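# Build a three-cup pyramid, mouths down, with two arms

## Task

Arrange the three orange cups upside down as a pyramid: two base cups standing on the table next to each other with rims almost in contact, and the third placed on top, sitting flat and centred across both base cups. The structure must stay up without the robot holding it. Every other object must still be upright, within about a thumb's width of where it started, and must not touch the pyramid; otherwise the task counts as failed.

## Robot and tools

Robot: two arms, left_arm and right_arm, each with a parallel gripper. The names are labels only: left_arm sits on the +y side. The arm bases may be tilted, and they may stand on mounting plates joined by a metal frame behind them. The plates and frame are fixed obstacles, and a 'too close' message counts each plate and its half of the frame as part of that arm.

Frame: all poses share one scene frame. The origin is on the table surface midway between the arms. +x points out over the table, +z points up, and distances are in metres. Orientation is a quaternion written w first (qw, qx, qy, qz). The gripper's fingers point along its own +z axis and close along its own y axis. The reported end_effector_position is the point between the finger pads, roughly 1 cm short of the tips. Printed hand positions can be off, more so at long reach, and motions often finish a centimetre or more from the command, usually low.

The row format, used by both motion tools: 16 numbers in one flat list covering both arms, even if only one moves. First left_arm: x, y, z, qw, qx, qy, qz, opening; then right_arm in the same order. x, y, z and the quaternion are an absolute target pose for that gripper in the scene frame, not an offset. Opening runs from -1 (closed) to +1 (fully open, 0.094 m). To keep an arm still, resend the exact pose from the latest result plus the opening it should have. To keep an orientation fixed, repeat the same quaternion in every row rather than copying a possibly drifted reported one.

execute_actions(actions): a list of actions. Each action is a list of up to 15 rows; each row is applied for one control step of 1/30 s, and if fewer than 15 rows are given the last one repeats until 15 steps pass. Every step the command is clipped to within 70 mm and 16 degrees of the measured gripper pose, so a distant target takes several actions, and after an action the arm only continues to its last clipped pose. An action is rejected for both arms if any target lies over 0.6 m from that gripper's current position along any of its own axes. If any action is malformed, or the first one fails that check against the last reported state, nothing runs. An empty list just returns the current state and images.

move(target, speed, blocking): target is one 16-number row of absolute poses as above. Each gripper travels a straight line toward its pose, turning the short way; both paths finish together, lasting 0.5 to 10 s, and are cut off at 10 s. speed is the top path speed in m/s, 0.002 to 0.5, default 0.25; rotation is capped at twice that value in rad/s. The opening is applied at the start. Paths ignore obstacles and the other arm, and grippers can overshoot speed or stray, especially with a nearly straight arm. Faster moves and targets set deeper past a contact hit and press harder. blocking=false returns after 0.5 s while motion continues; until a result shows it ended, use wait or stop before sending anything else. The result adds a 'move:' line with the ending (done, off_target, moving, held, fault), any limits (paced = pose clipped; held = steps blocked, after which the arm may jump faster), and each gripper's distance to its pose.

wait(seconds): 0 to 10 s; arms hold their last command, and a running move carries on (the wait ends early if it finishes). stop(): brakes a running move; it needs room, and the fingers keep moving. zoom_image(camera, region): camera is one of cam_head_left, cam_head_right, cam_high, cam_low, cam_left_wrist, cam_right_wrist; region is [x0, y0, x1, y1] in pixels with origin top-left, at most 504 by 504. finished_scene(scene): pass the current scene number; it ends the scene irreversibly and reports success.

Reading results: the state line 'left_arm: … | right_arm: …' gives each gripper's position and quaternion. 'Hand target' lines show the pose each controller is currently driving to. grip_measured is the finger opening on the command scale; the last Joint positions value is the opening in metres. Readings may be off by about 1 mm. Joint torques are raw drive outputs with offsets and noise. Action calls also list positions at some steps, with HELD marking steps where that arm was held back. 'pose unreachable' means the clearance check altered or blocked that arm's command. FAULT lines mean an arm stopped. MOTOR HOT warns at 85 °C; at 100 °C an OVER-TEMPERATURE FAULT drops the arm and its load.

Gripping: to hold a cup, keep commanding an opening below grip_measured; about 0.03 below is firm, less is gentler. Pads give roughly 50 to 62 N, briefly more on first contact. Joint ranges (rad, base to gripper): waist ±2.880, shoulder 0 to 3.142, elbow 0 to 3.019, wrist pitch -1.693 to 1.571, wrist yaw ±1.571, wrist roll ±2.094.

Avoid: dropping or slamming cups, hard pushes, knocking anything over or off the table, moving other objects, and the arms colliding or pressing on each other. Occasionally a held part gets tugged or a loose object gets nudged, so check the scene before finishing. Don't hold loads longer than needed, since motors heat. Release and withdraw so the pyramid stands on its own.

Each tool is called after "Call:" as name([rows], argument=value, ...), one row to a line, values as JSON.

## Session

Call:
execute_actions(actions=[])

Scene clock: 0.00 s.
left_arm: end_effector_position=(+0.1610, +0.0624, +0.2788) grip_measured=+1.000 end_effector_quat_wxyz=(-0.008, +0.806, +0.591, +0.025) | right_arm: end_effector_position=(+0.2185, -0.4707, +0.2351) grip_measured=+1.000 end_effector_quat_wxyz=(-0.057, -0.400, +0.789, -0.462)
Joint positions: left_arm=[-1.084  1.086  0.901 -1.351 -0.236  0.633  0.094] | right_arm=[-0.779  0.204  0.192 -0.498  0.277 -1.813  0.094]
Joint velocities: left_arm=[-0.005 -0.024 -0.012 -0.007 -0.022 -0.022  0.   ] | right_arm=[-0.015 -0.024 -0.002  0.012 -0.022  0.037  0.   ]
Joint torques (N m, as the arm reports them, + toward a larger angle): no reading
Hand target (left_arm): +0.166, +0.055, +0.288; +0.004, +0.804, +0.594, +0.021
Hand target (right_arm): +0.226, -0.475, +0.255; -0.051, -0.395, +0.783, -0.478

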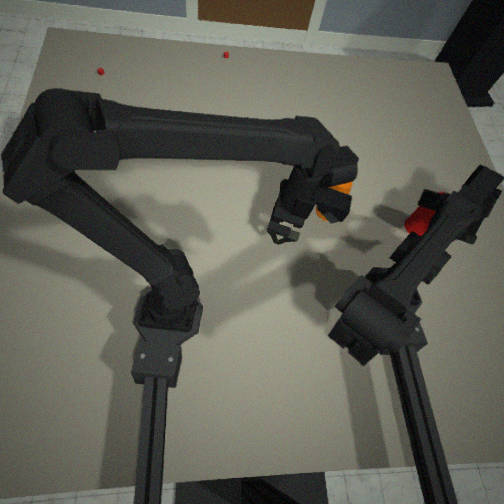

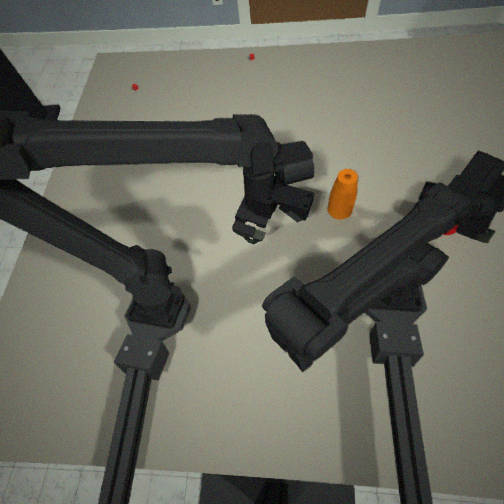

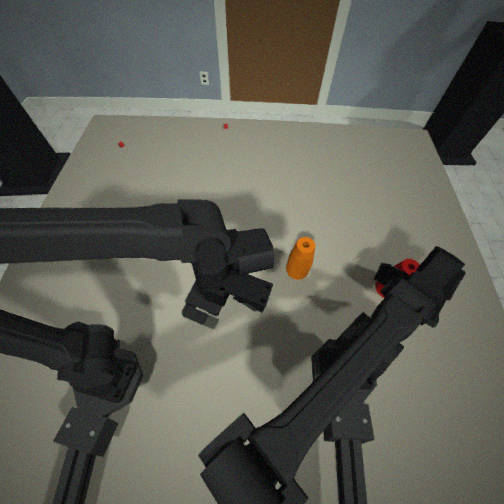

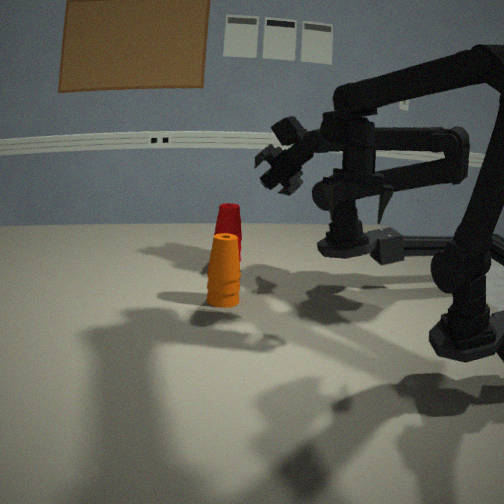

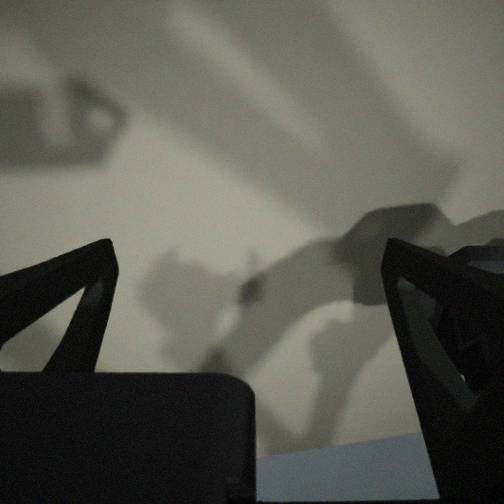

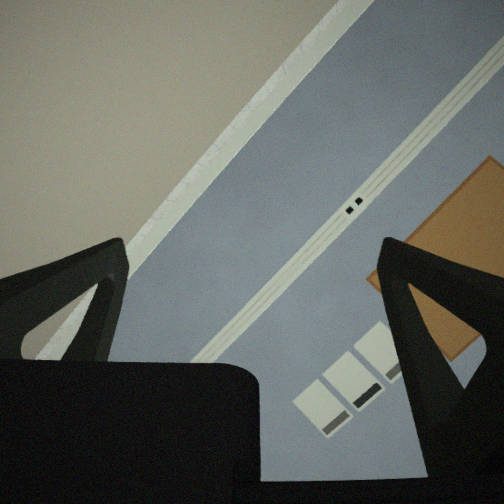

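Call:
zoom_image(camera="cam_head_right", region=[310, 160, 380, 230])

Call:
zoom_image(camera="cam_high", region=[270, 225, 330, 290])

Call:
zoom_image(camera="cam_low", region=[180, 190, 280, 320])

Region (310, 160, 380, 230) of cam_head_right's 504x504 image, scaled by 7.200, with more detail than that image has.

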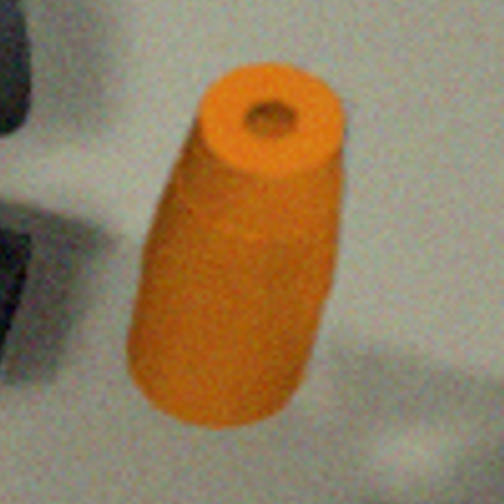

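Region (270, 225, 330, 290) of cam_high's 504x504 image, scaled by 7.754, with more detail than that image has; it fills the left 465 columns of this view, and the rest is white.

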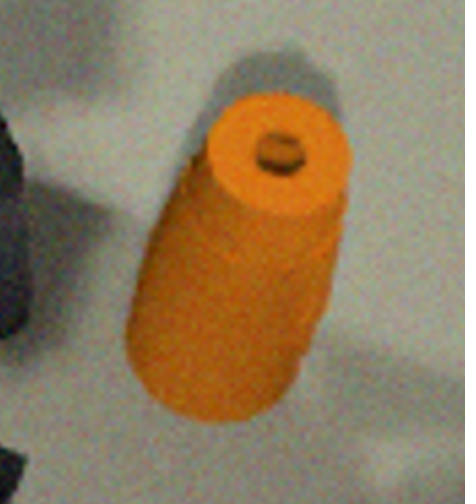

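Region (180, 190, 280, 320) of cam_low's 504x504 image, scaled by 3.877, with more detail than that image has; it fills the left 388 columns of this view, and the rest is white.

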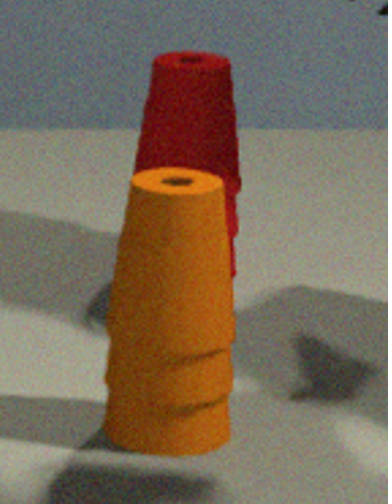

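Call:
move(target=[0.25, 0.33, 0.29, 0, 0.5, 0.866, 0, 1.0, 0.385, -0.143, 0.25, 0, 0.7071, -0.7071, 0, 1.0], speed=0.35)

Scene clock: 19.23 s.
left_arm: end_effector_position=(+0.2402, +0.3309, +0.2839) grip_measured=+1.000 end_effector_quat_wxyz=(-0.016, +0.496, +0.868, +0.007) | right_arm: end_effector_position=(+0.3621, -0.1513, +0.2320) grip_measured=+1.000 end_effector_quat_wxyz=(+0.029, +0.704, -0.710, -0.000)
Joint positions: left_arm=[ 0.176  0.717  0.766 -1.435 -0.027  1.055  0.094] | right_arm=[ 0.451  1.079  0.846 -1.224  0.138 -1.141  0.094]
Joint velocities: left_arm=[-0.015  0.005  0.007  0.002 -0.051 -0.022  0.   ] | right_arm=[ 0.005  0.005 -0.002  0.017  0.007  0.037  0.   ]
Joint torques (N m, as the arm reports them, + toward a larger angle): left_arm=[ 1.03 -2.83  8.99  0.96  0.34 -0.01] | right_arm=[ 0.41 -7.59 11.52  0.07 -0.21 -0.24]
Hand target (left_arm): +0.248, +0.331, +0.289; -0.008, +0.501, +0.865, +0.011
Hand target (right_arm): +0.379, -0.142, +0.252; +0.005, +0.710, -0.704, +0.007
Off the commanded pose (left_arm): 0.012 m, 2 deg.
Off the commanded pose (right_arm): 0.030 m, 3 deg.
move: off_target (left_arm, right_arm)

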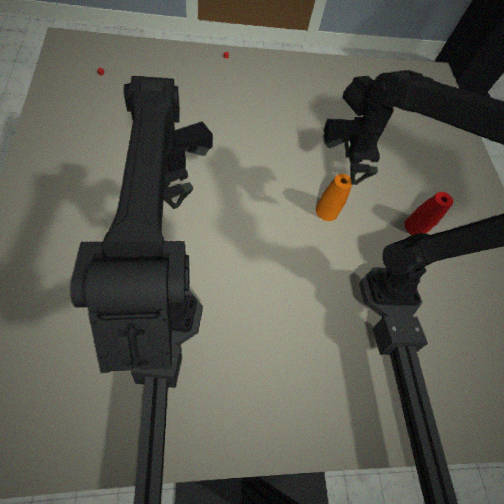

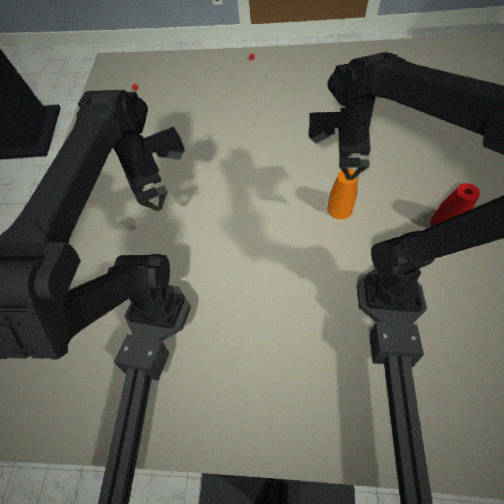

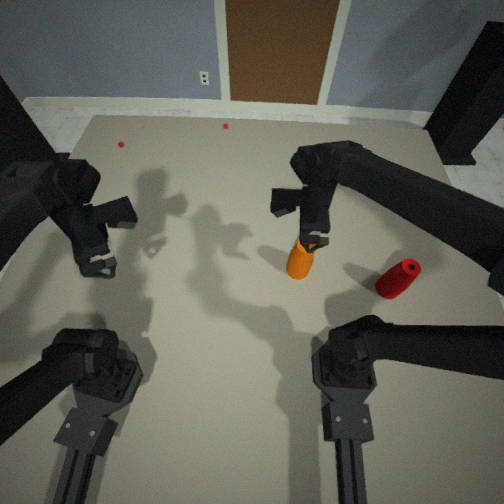

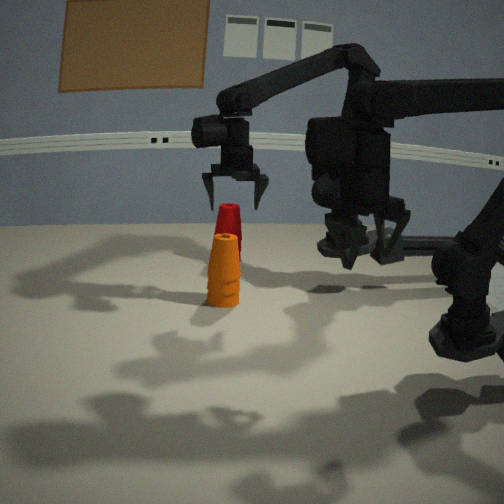

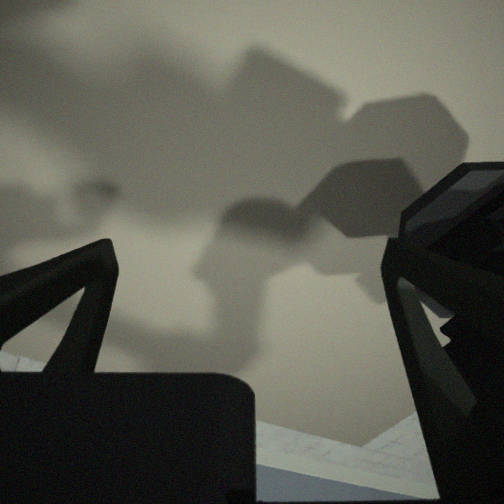

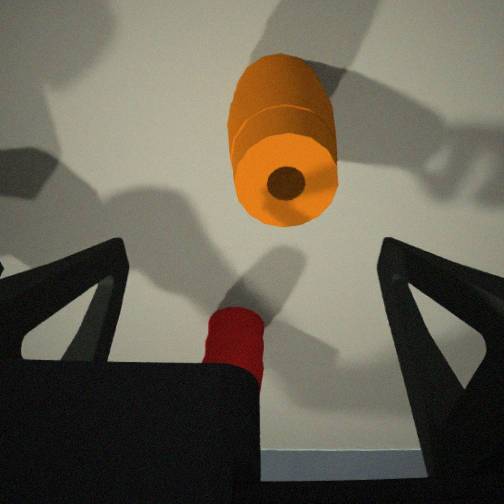

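Call:
zoom_image(camera="cam_right_wrist", region=[200, 40, 380, 240])

Region (200, 40, 380, 240) of cam_right_wrist's 504x504 image, scaled by 2.520, with more detail than that image has; it fills the left 454 columns of this view, and the rest is white.

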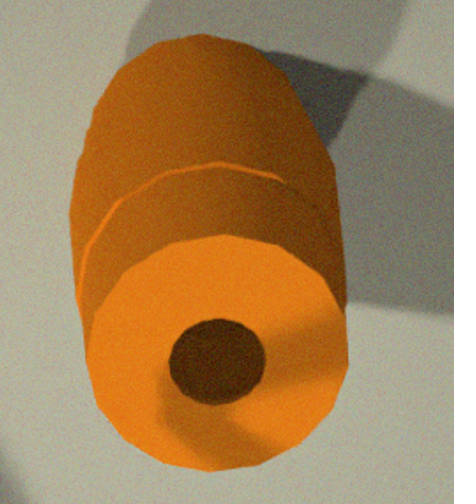

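Call:
move(target=[0.2402, 0.3309, 0.2839, -0.016, 0.496, 0.868, 0.007, 1.0, 0.377, -0.160, 0.121, 0, 0.7071, -0.7071, 0, 1.0], speed=0.2)

Scene clock: 27.03 s.
left_arm: end_effector_position=(+0.2402, +0.3309, +0.2839) grip_measured=+1.000 end_effector_quat_wxyz=(-0.016, +0.498, +0.867, +0.007) | right_arm: end_effector_position=(+0.3729, -0.1573, +0.1199) grip_measured=+1.000 end_effector_quat_wxyz=(+0.006, +0.705, -0.709, -0.003)
Joint positions: left_arm=[ 0.176  0.717  0.766 -1.435 -0.027  1.059  0.094] | right_arm=[ 0.363  1.268  0.678 -0.819  0.103 -1.237  0.094]
Joint velocities: left_arm=[-0.005 -0.024  0.007 -0.007  0.022 -0.022  0.   ] | right_arm=[-0.015  0.005 -0.007  0.032  0.007 -0.007  0.   ]
Joint torques (N m, as the arm reports them, + toward a larger angle): left_arm=[-0.12 -3.3   7.96  0.49  0.19 -0.14] | right_arm=[-0.87 -8.64  5.44  0.83 -0.22 -0.25]
Hand target (left_arm): +0.240, +0.331, +0.284; -0.016, +0.496, +0.868, +0.007
Hand target (right_arm): +0.376, -0.159, +0.121; -0.000, +0.707, -0.707, -0.000
Off the commanded pose (left_arm): 0.000 m, 0 deg.
Off the commanded pose (right_arm): 0.005 m, 1 deg.
move: done

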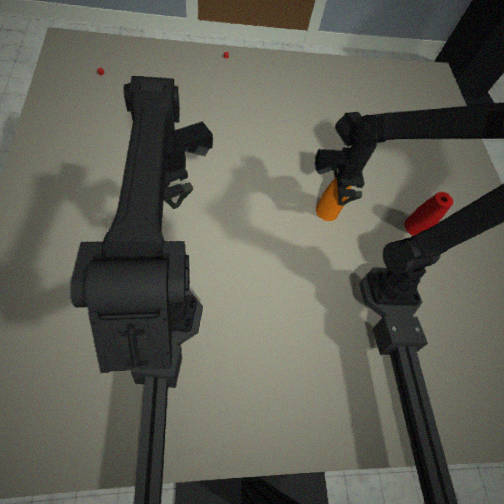

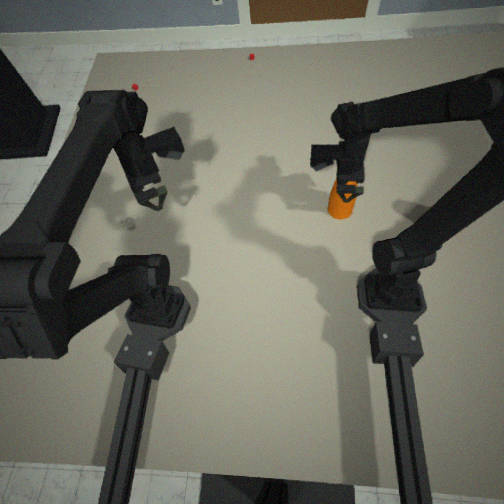

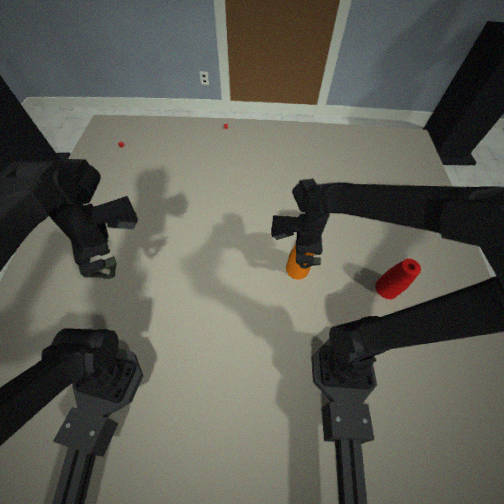

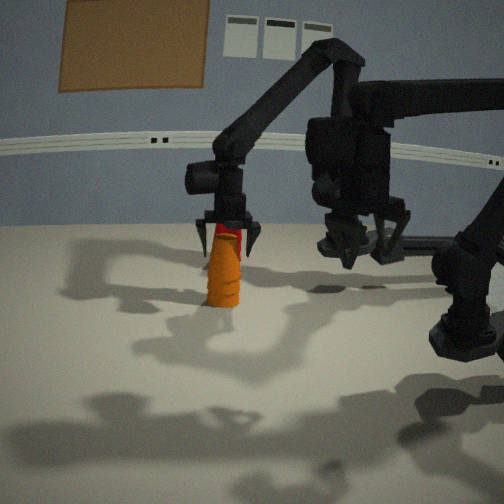

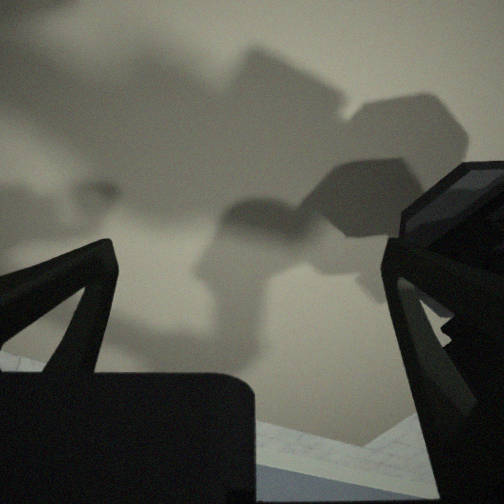

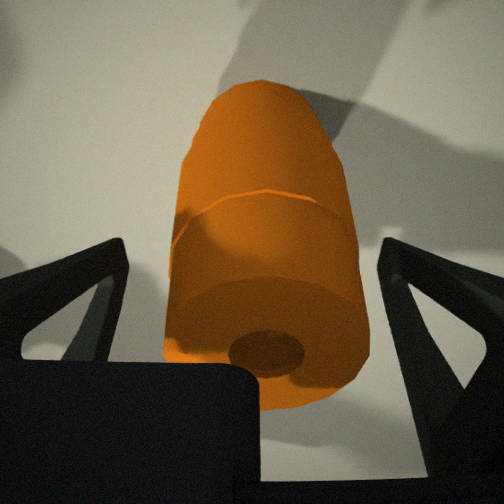

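Call:
execute_actions([
  [[0.2402,0.3309,0.2839,-0.016,0.496,0.868,0.007,1.0,0.3777,-0.1598,0.121,-0.0015,0.7071,-0.7071,0.0007,0.93],[0.2402,0.3309,0.2839,-0.016,0.496,0.868,0.007,1.0,0.3784,-0.1595,0.121,-0.0030,0.7071,-0.7071,0.0014,0.86],[0.2402,0.3309,0.2839,-0.016,0.496,0.868,0.007,1.0,0.3791,-0.1593,0.121,-0.0045,0.7071,-0.7071,0.0020,0.79],[0.2402,0.3309,0.2839,-0.016,0.496,0.868,0.007,1.0,0.3798,-0.1590,0.121,-0.0060,0.7071,-0.7071,0.0027,0.72],[0.2402,0.3309,0.2839,-0.016,0.496,0.868,0.007,1.0,0.3804,-0.1588,0.121,-0.0072,0.7071,-0.7071,0.0033,0.66],[0.2402,0.3309,0.2839,-0.016,0.496,0.868,0.007,1.0,0.3804,-0.1588,0.121,-0.0072,0.7071,-0.7071,0.0033,0.60],[0.2402,0.3309,0.2839,-0.016,0.496,0.868,0.007,1.0,0.3804,-0.1588,0.121,-0.0072,0.7071,-0.7071,0.0033,0.55],[0.2402,0.3309,0.2839,-0.016,0.496,0.868,0.007,1.0,0.3804,-0.1588,0.121,-0.0072,0.7071,-0.7071,0.0033,0.50],[0.2402,0.3309,0.2839,-0.016,0.496,0.868,0.007,1.0,0.3804,-0.1588,0.121,-0.0072,0.7071,-0.7071,0.0033,0.46],[0.2402,0.3309,0.2839,-0.016,0.496,0.868,0.007,1.0,0.3804,-0.1588,0.121,-0.0072,0.7071,-0.7071,0.0033,0.43],[0.2402,0.3309,0.2839,-0.016,0.496,0.868,0.007,1.0,0.3804,-0.1588,0.121,-0.0072,0.7071,-0.7071,0.0033,0.40],[0.2402,0.3309,0.2839,-0.016,0.496,0.868,0.007,1.0,0.3804,-0.1588,0.121,-0.0072,0.7071,-0.7071,0.0033,0.38],[0.2402,0.3309,0.2839,-0.016,0.496,0.868,0.007,1.0,0.3804,-0.1588,0.121,-0.0072,0.7071,-0.7071,0.0033,0.36],[0.2402,0.3309,0.2839,-0.016,0.496,0.868,0.007,1.0,0.3804,-0.1588,0.121,-0.0072,0.7071,-0.7071,0.0033,0.345],[0.2402,0.3309,0.2839,-0.016,0.496,0.868,0.007,1.0,0.3804,-0.1588,0.121,-0.0072,0.7071,-0.7071,0.0033,0.33]],
])

Call:
wait(seconds=0.2)

Scene clock: 30.53 s.
left_arm: end_effector_position=(+0.2402, +0.3309, +0.2839) grip_measured=+1.000 end_effector_quat_wxyz=(-0.016, +0.498, +0.867, +0.007) | right_arm: end_effector_position=(+0.3765, -0.1561, +0.1199) grip_measured=+0.365 end_effector_quat_wxyz=(-0.001, +0.707, -0.708, +0.000)
Joint positions: left_arm=[ 0.176  0.717  0.766 -1.435 -0.027  1.059  0.094] | right_arm=[ 0.363  1.268  0.678 -0.803  0.103 -1.243  0.064]
Joint velocities: left_arm=[ 0.005 -0.024  0.007 -0.007  0.007  0.022  0.   ] | right_arm=[-0.015 -0.005  0.002 -0.022 -0.022 -0.037  0.   ]
Joint torques (N m, as the arm reports them, + toward a larger angle): left_arm=[ 0.01 -3.48  8.03  0.42  0.3  -0.12] | right_arm=[-0.91 -9.06  5.71  0.85 -0.21 -0.25]
Hand target (left_arm): +0.240, +0.331, +0.284; -0.016, +0.496, +0.868, +0.007
Hand target (right_arm): +0.380, -0.159, +0.121; -0.007, +0.707, -0.707, +0.003
Off the commanded pose (left_arm): 0.000 m, 0 deg.
Off the commanded pose (right_arm): 0.005 m, 1 deg.
Step readings (end_effector_position):
0: left_arm (+0.2402, +0.3309, +0.2839) | right_arm (+0.3730, -0.1573, +0.1199)
1: left_arm (+0.2402, +0.3309, +0.2839) | right_arm (+0.3730, -0.1572, +0.1199)
2: left_arm (+0.2402, +0.3309, +0.2839) | right_arm (+0.3732, -0.1572, +0.1199)
4: left_arm (+0.2402, +0.3309, +0.2839) | right_arm (+0.3743, -0.1568, +0.1199)
8: left_arm (+0.2402, +0.3309, +0.2839) | right_arm (+0.3762, -0.1562, +0.1199)
15: end_effector_position above

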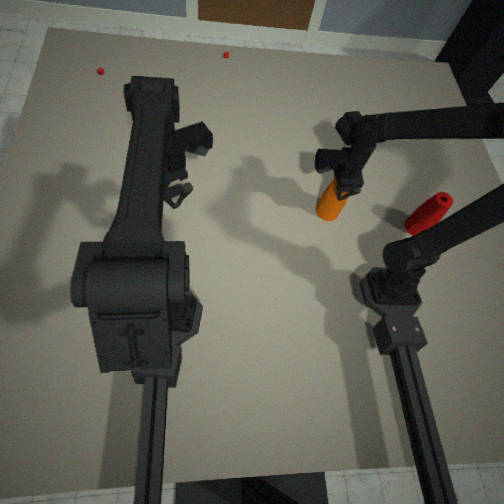

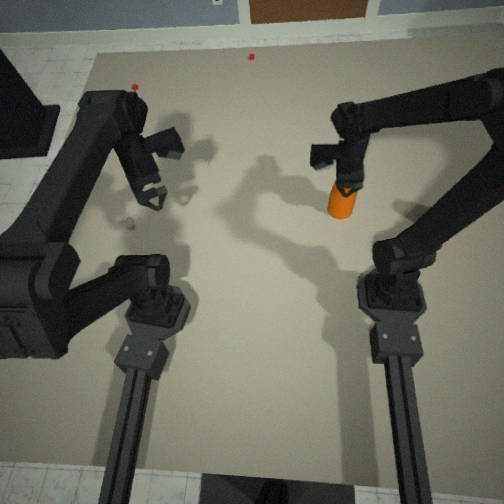

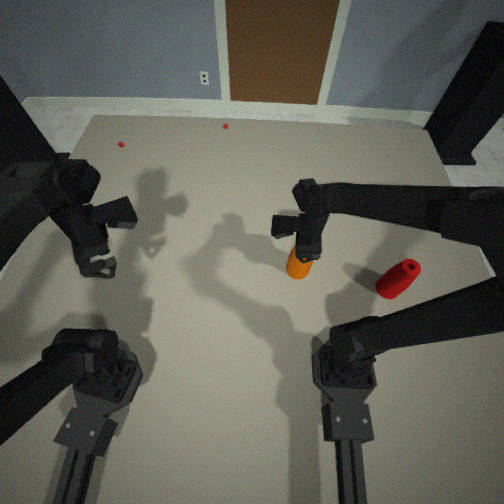

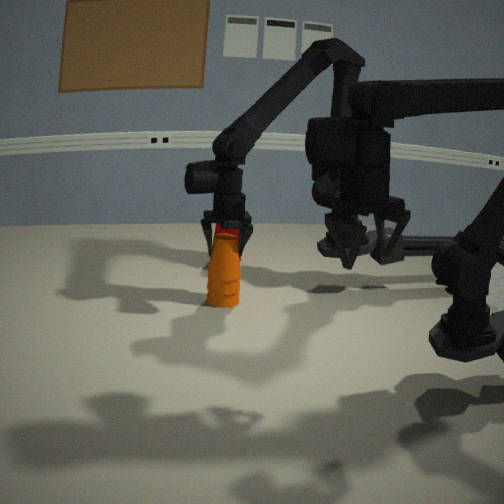

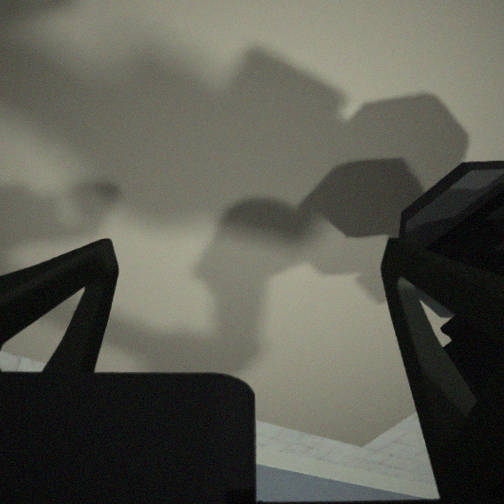

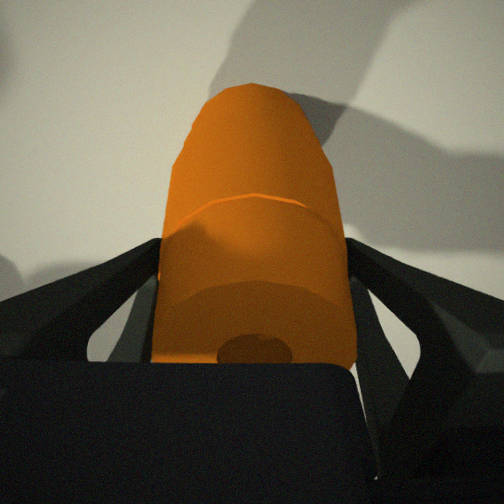

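Scene clock: 30.73 s.
left_arm: end_effector_position=(+0.2402, +0.3309, +0.2839) grip_measured=+1.000 end_effector_quat_wxyz=(-0.016, +0.498, +0.867, +0.007) | right_arm: end_effector_position=(+0.3765, -0.1561, +0.1199) grip_measured=+0.365 end_effector_quat_wxyz=(-0.001, +0.707, -0.708, +0.000)
Joint positions: left_arm=[ 0.176  0.717  0.766 -1.435 -0.027  1.059  0.094] | right_arm=[ 0.363  1.268  0.678 -0.803  0.103 -1.243  0.064]
Joint velocities: left_arm=[-0.005  0.005  0.007  0.007  0.007 -0.007  0.   ] | right_arm=[ 0.005 -0.005  0.012  0.002 -0.007 -0.066 -0.001]
Joint torques (N m, as the arm reports them, + toward a larger angle): left_arm=[ 0.12 -3.89  7.89  0.3   0.27 -0.1 ] | right_arm=[-0.9  -9.01  5.67  0.86 -0.22 -0.28]
Hand target (left_arm): +0.240, +0.331, +0.284; -0.016, +0.496, +0.868, +0.007
Hand target (right_arm): +0.380, -0.159, +0.121; -0.007, +0.707, -0.707, +0.003
Off the commanded pose (left_arm): 0.000 m, 0 deg.
Off the commanded pose (right_arm): 0.005 m, 1 deg.
wait: 0.20 s; at rest by 0.17 s

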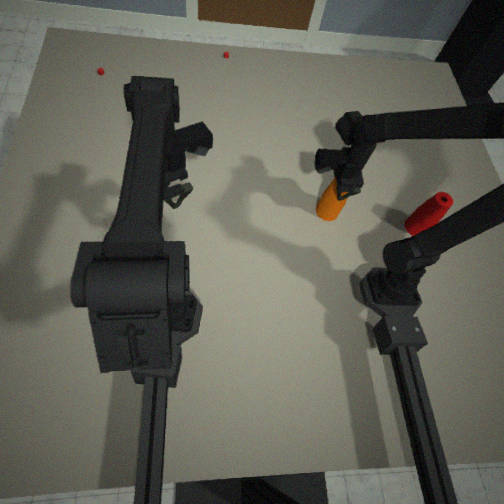

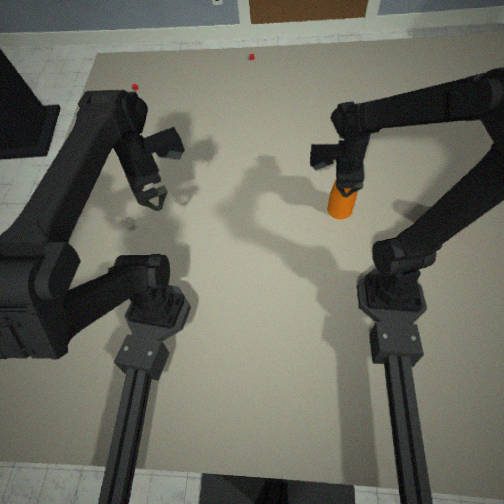

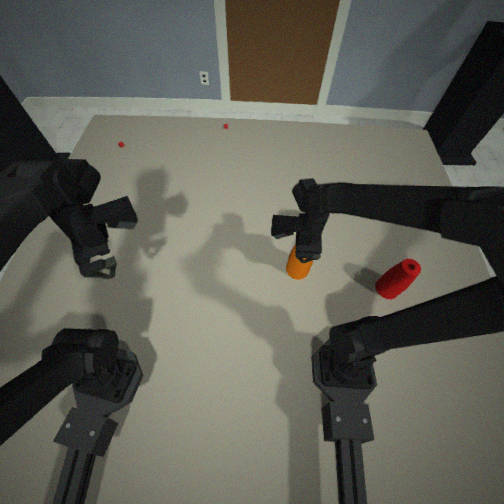

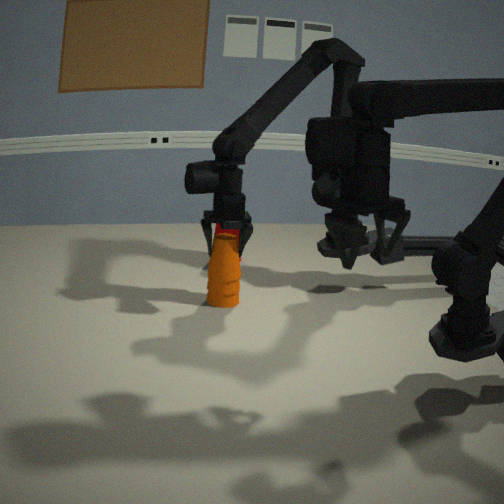

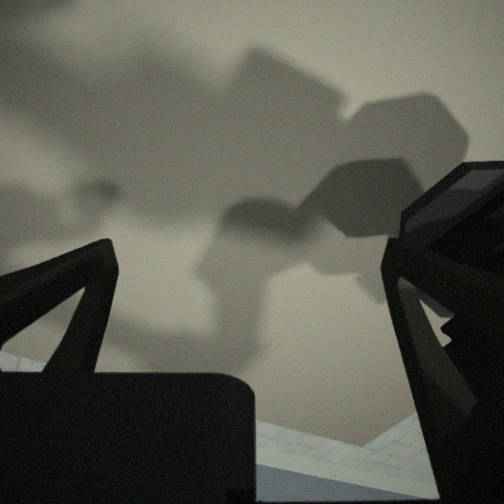

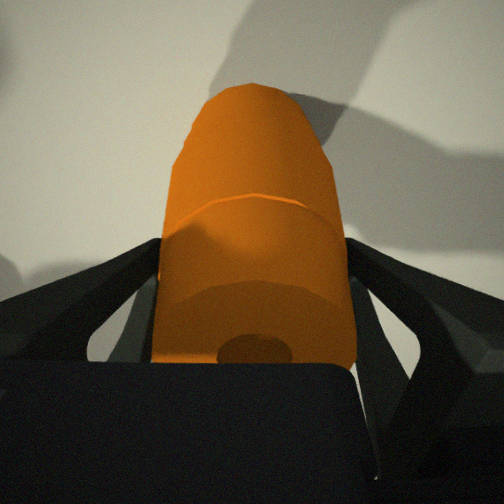

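Call:
execute_actions([
  [[0.2402,0.3309,0.2839,-0.016,0.496,0.868,0.007,1.0,0.3830,-0.1572,0.1233,-0.0100,0.7068,-0.7073,0.0045,0.33],[0.2402,0.3309,0.2839,-0.016,0.496,0.868,0.007,1.0,0.3855,-0.1555,0.1255,-0.0128,0.7065,-0.7076,0.0057,0.33],[0.2402,0.3309,0.2839,-0.016,0.496,0.868,0.007,1.0,0.3881,-0.1539,0.1278,-0.0156,0.7062,-0.7078,0.0069,0.33],[0.2402,0.3309,0.2839,-0.016,0.496,0.868,0.007,1.0,0.3906,-0.1522,0.1300,-0.0184,0.7059,-0.7080,0.0082,0.33],[0.2402,0.3309,0.2839,-0.016,0.496,0.868,0.007,1.0,0.3932,-0.1506,0.1323,-0.0211,0.7056,-0.7082,0.0094,0.33],[0.2402,0.3309,0.2839,-0.016,0.496,0.868,0.007,1.0,0.3957,-0.1489,0.1345,-0.0239,0.7052,-0.7085,0.0106,0.33],[0.2402,0.3309,0.2839,-0.016,0.496,0.868,0.007,1.0,0.3983,-0.1473,0.1368,-0.0267,0.7049,-0.7087,0.0118,0.33],[0.2402,0.3309,0.2839,-0.016,0.496,0.868,0.007,1.0,0.4008,-0.1456,0.1390,-0.0295,0.7046,-0.7089,0.0130,0.33],[0.2402,0.3309,0.2839,-0.016,0.496,0.868,0.007,1.0,0.4008,-0.1456,0.1405,-0.0295,0.7046,-0.7089,0.0130,0.33],[0.2402,0.3309,0.2839,-0.016,0.496,0.868,0.007,1.0,0.4008,-0.1456,0.1425,-0.0295,0.7046,-0.7089,0.0130,0.33],[0.2402,0.3309,0.2839,-0.016,0.496,0.868,0.007,1.0,0.4008,-0.1456,0.1450,-0.0295,0.7046,-0.7089,0.0130,0.33],[0.2402,0.3309,0.2839,-0.016,0.496,0.868,0.007,1.0,0.4008,-0.1456,0.1480,-0.0295,0.7046,-0.7089,0.0130,0.33],[0.2402,0.3309,0.2839,-0.016,0.496,0.868,0.007,1.0,0.4008,-0.1456,0.1510,-0.0295,0.7046,-0.7089,0.0130,0.33],[0.2402,0.3309,0.2839,-0.016,0.496,0.868,0.007,1.0,0.4008,-0.1456,0.1545,-0.0295,0.7046,-0.7089,0.0130,0.33],[0.2402,0.3309,0.2839,-0.016,0.496,0.868,0.007,1.0,0.4008,-0.1456,0.1580,-0.0295,0.7046,-0.7089,0.0130,0.33]],
  [[0.2402,0.3309,0.2839,-0.016,0.496,0.868,0.007,1.0,0.4007,-0.1456,0.1620,-0.0295,0.7046,-0.7089,0.0130,0.33],[0.2402,0.3309,0.2839,-0.016,0.496,0.868,0.007,1.0,0.4006,-0.1457,0.1660,-0.0295,0.7046,-0.7089,0.0130,0.33],[0.2402,0.3309,0.2839,-0.016,0.496,0.868,0.007,1.0,0.4004,-0.1457,0.1705,-0.0295,0.7046,-0.7089,0.0130,0.33],[0.2402,0.3309,0.2839,-0.016,0.496,0.868,0.007,1.0,0.4002,-0.1458,0.1750,-0.0295,0.7046,-0.7089,0.0130,0.33],[0.2402,0.3309,0.2839,-0.016,0.496,0.868,0.007,1.0,0.4000,-0.1459,0.1795,-0.0295,0.7046,-0.7089,0.0130,0.33],[0.2402,0.3309,0.2839,-0.016,0.496,0.868,0.007,1.0,0.3998,-0.1459,0.1840,-0.0295,0.7046,-0.7089,0.0130,0.33],[0.2402,0.3309,0.2839,-0.016,0.496,0.868,0.007,1.0,0.3996,-0.1460,0.1885,-0.0295,0.7046,-0.7089,0.0130,0.33],[0.2402,0.3309,0.2839,-0.016,0.496,0.868,0.007,1.0,0.3994,-0.1461,0.1930,-0.0295,0.7046,-0.7089,0.0130,0.33],[0.2402,0.3309,0.2839,-0.016,0.496,0.868,0.007,1.0,0.3992,-0.1461,0.1975,-0.0295,0.7046,-0.7089,0.0130,0.33],[0.2402,0.3309,0.2839,-0.016,0.496,0.868,0.007,1.0,0.3990,-0.1462,0.2020,-0.0295,0.7046,-0.7089,0.0130,0.33],[0.2402,0.3309,0.2839,-0.016,0.496,0.868,0.007,1.0,0.3988,-0.1463,0.2065,-0.0295,0.7046,-0.7089,0.0130,0.33],[0.2402,0.3309,0.2839,-0.016,0.496,0.868,0.007,1.0,0.3985,-0.1464,0.2110,-0.0295,0.7046,-0.7089,0.0130,0.33],[0.2402,0.3309,0.2839,-0.016,0.496,0.868,0.007,1.0,0.3982,-0.1465,0.2150,-0.0295,0.7046,-0.7089,0.0130,0.33],[0.2402,0.3309,0.2839,-0.016,0.496,0.868,0.007,1.0,0.3980,-0.1466,0.2180,-0.0295,0.7046,-0.7089,0.0130,0.33],[0.2402,0.3309,0.2839,-0.016,0.496,0.868,0.007,1.0,0.3978,-0.1466,0.2200,-0.0295,0.7046,-0.7089,0.0130,0.33]],
])

Call:
wait(seconds=0.3)

Scene clock: 39.63 s.
left_arm: end_effector_position=(+0.2402, +0.3309, +0.2839) grip_measured=+1.000 end_effector_quat_wxyz=(-0.016, +0.498, +0.867, +0.007) | right_arm: end_effector_position=(+0.3779, -0.1559, +0.1891) grip_measured=+0.365 end_effector_quat_wxyz=(-0.003, +0.709, -0.706, +0.001)
Joint positions: left_arm=[ 0.176  0.717  0.766 -1.435 -0.027  1.059  0.094] | right_arm=[ 0.386  1.131  0.772 -1.032  0.106 -1.227  0.064]
Joint velocities: left_arm=[-0.005 -0.024 -0.007  0.002  0.037  0.066  0.   ] | right_arm=[ 0.044 -0.181  0.159 -0.32  -0.037  0.066 -0.001]
Joint torques (N m, as the arm reports them, + toward a larger angle): left_arm=[ 0.68 -3.53  8.13  0.44  0.26 -0.15] | right_arm=[ 0.76 -9.19 10.96  0.34 -0.02  0.02]
Hand target (left_arm): +0.240, +0.331, +0.284; -0.016, +0.496, +0.868, +0.007
Hand target (right_arm): +0.397, -0.147, +0.219; -0.030, +0.705, -0.709, +0.013
Off the commanded pose (left_arm): 0.000 m, 0 deg.
Off the commanded pose (right_arm): 0.038 m, 3 deg.
Step readings (end_effector_position; steps 1 to 15: 1st action; 16 to 30: 2nd action):
0: left_arm (+0.2402, +0.3309, +0.2839) | right_arm (+0.3765, -0.1561, +0.1199)
1: left_arm (+0.2402, +0.3309, +0.2839) | right_arm (+0.3765, -0.1561, +0.1199)
2: left_arm (+0.2402, +0.3309, +0.2839) | right_arm (+0.3765, -0.1561, +0.1199)
4: left_arm (+0.2402, +0.3309, +0.2839) | right_arm (+0.3765, -0.1561, +0.1199)
8: left_arm (+0.2402, +0.3309, +0.2839) | right_arm (+0.3765, -0.1561, +0.1199)
15: left_arm (+0.2402, +0.3309, +0.2839) | right_arm (+0.3742, -0.1573, +0.1255)
16: left_arm (+0.2402, +0.3309, +0.2839) | right_arm (+0.3742, -0.1574, +0.1283)
17: left_arm (+0.2402, +0.3309, +0.2839) | right_arm (+0.3742, -0.1573, +0.1316)
19: left_arm (+0.2402, +0.3309, +0.2839) | right_arm (+0.3748, -0.1571, +0.1396)
23: left_arm (+0.2402, +0.3309, +0.2839) | right_arm (+0.3767, -0.1561, +0.1585)
30: end_effector_position above

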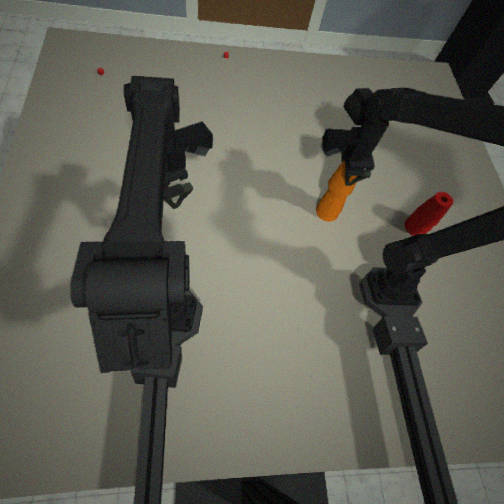

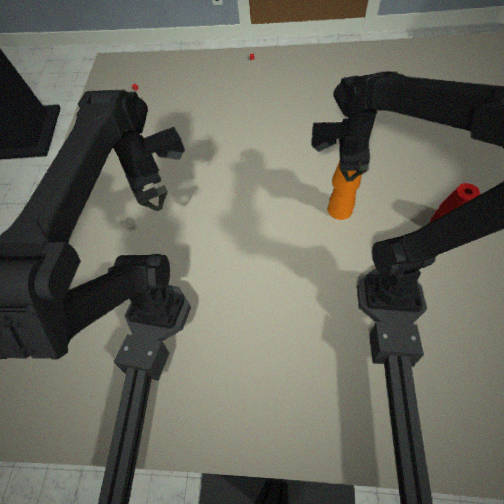

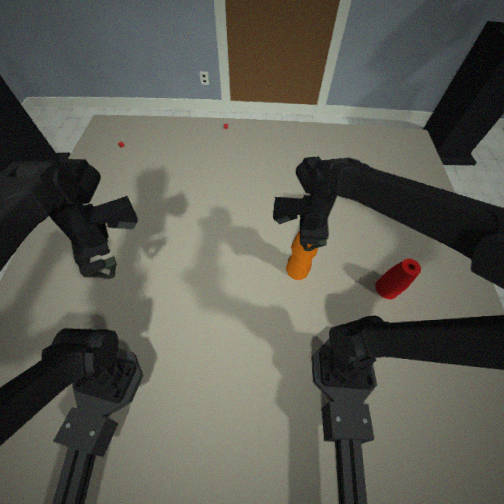

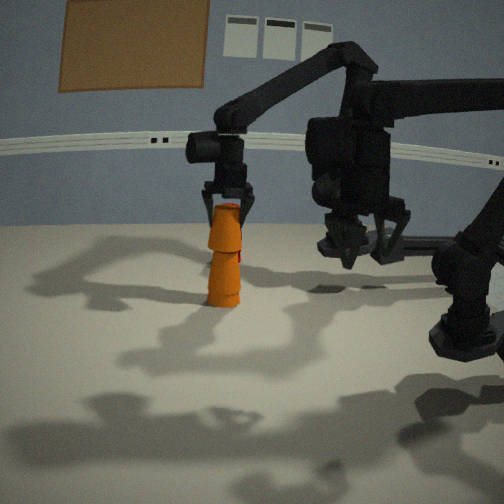

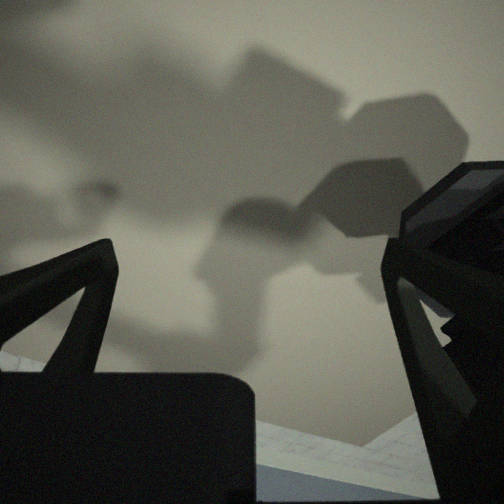

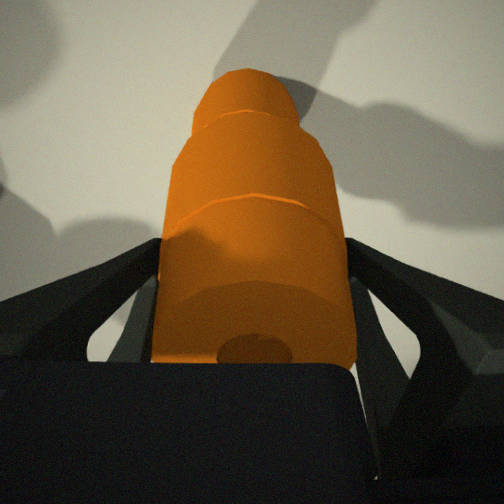

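Scene clock: 39.93 s.
left_arm: end_effector_position=(+0.2402, +0.3309, +0.2839) grip_measured=+1.000 end_effector_quat_wxyz=(-0.016, +0.498, +0.867, +0.007) | right_arm: end_effector_position=(+0.3785, -0.1556, +0.1971) grip_measured=+0.365 end_effector_quat_wxyz=(-0.005, +0.708, -0.706, +0.002)
Joint positions: left_arm=[ 0.176  0.717  0.766 -1.435 -0.027  1.059  0.094] | right_arm=[ 0.389  1.117  0.783 -1.053  0.106 -1.222  0.064]
Joint velocities: left_arm=[-0.005 -0.024 -0.012 -0.007 -0.007  0.051  0.   ] | right_arm=[-0.005 -0.015 -0.012  0.002  0.007  0.007 -0.001]
Joint torques (N m, as the arm reports them, + toward a larger angle): left_arm=[ 0.19 -3.29  8.    0.39  0.27 -0.15] | right_arm=[ 0.8  -8.77 10.94  0.1  -0.03  0.09]
Hand target (left_arm): +0.240, +0.331, +0.284; -0.016, +0.496, +0.868, +0.007
Hand target (right_arm): +0.397, -0.147, +0.219; -0.030, +0.705, -0.709, +0.013
Off the commanded pose (left_arm): 0.000 m, 0 deg.
Off the commanded pose (right_arm): 0.031 m, 3 deg.
wait: 0.30 s; at rest by 0.27 s

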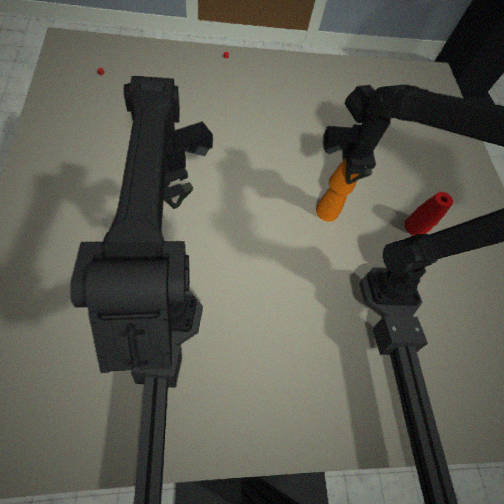

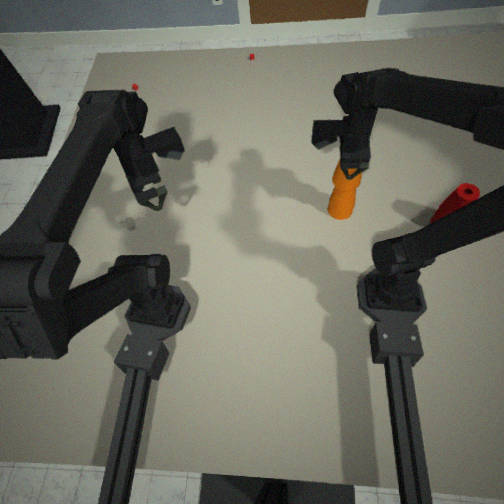

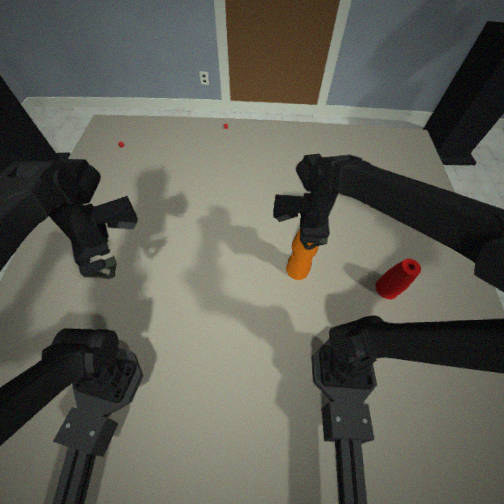

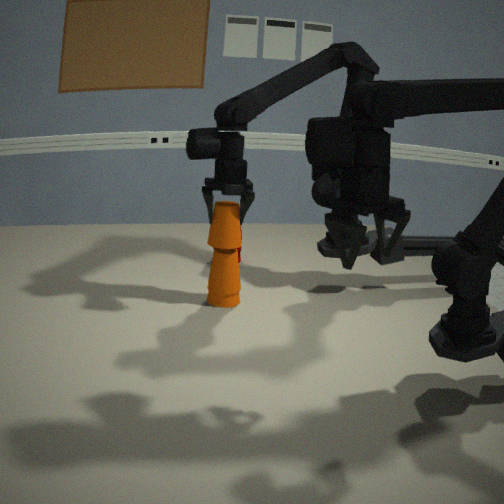

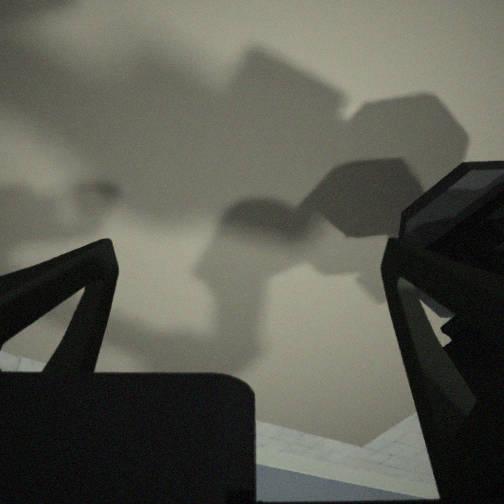

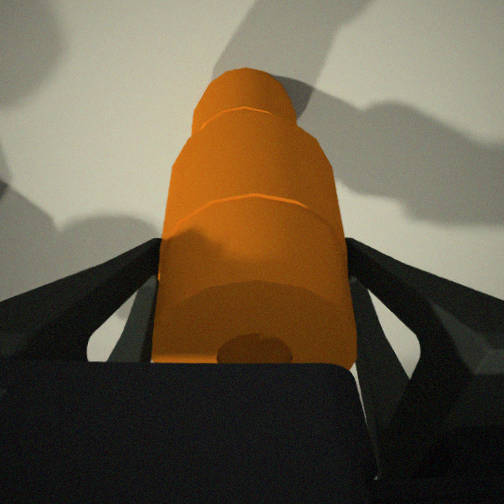

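Call:
execute_actions(actions=[])

Scene clock: 41.40 s.
left_arm: end_effector_position=(+0.2402, +0.3309, +0.2839) grip_measured=+1.000 end_effector_quat_wxyz=(-0.016, +0.498, +0.867, +0.007) | right_arm: end_effector_position=(+0.3785, -0.1556, +0.1971) grip_measured=+0.365 end_effector_quat_wxyz=(-0.005, +0.708, -0.707, +0.002)
Joint positions: left_arm=[ 0.176  0.717  0.766 -1.435 -0.027  1.059  0.094] | right_arm=[ 0.389  1.117  0.783 -1.053  0.106 -1.221  0.064]
Joint velocities: left_arm=[-0.005 -0.005 -0.002 -0.012  0.022 -0.081  0.   ] | right_arm=[ 0.005 -0.005 -0.017  0.012 -0.022 -0.022 -0.   ]
Joint torques (N m, as the arm reports them, + toward a larger angle): left_arm=[ 0.16 -2.56  8.1   0.48  0.28 -0.11] | right_arm=[ 0.63 -8.41 11.    0.18 -0.03  0.09]
Hand target (left_arm): +0.240, +0.331, +0.284; -0.016, +0.496, +0.868, +0.007
Hand target (right_arm): +0.397, -0.147, +0.219; -0.030, +0.705, -0.709, +0.013
Off the commanded pose (left_arm): 0.000 m, 0 deg.
Off the commanded pose (right_arm): 0.031 m, 3 deg.

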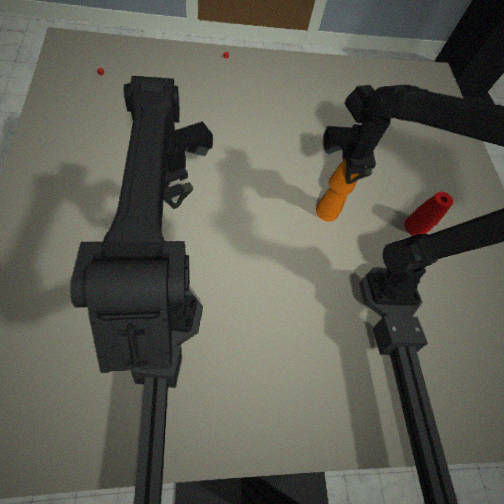

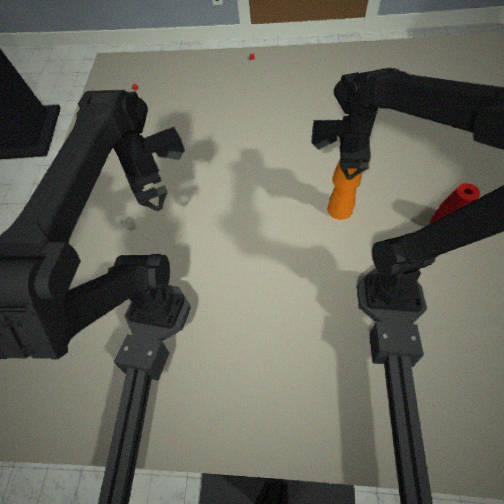

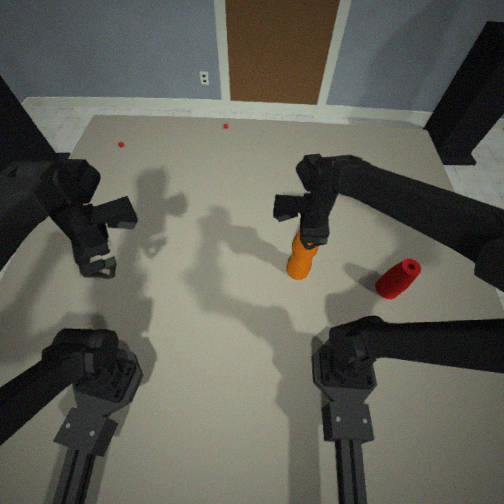

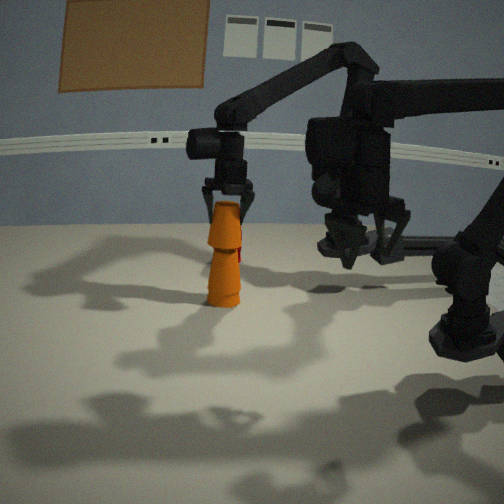

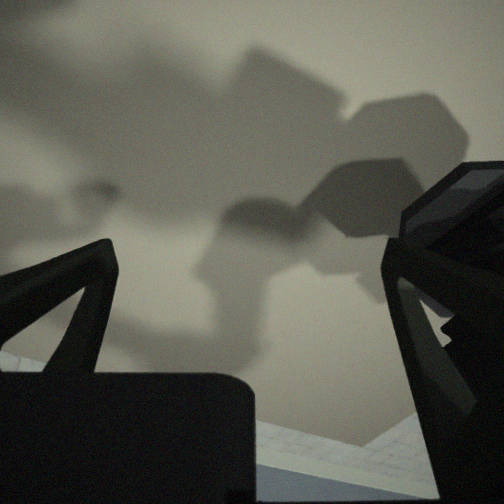

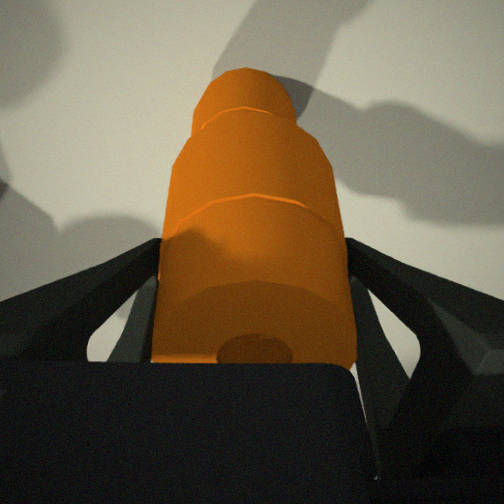

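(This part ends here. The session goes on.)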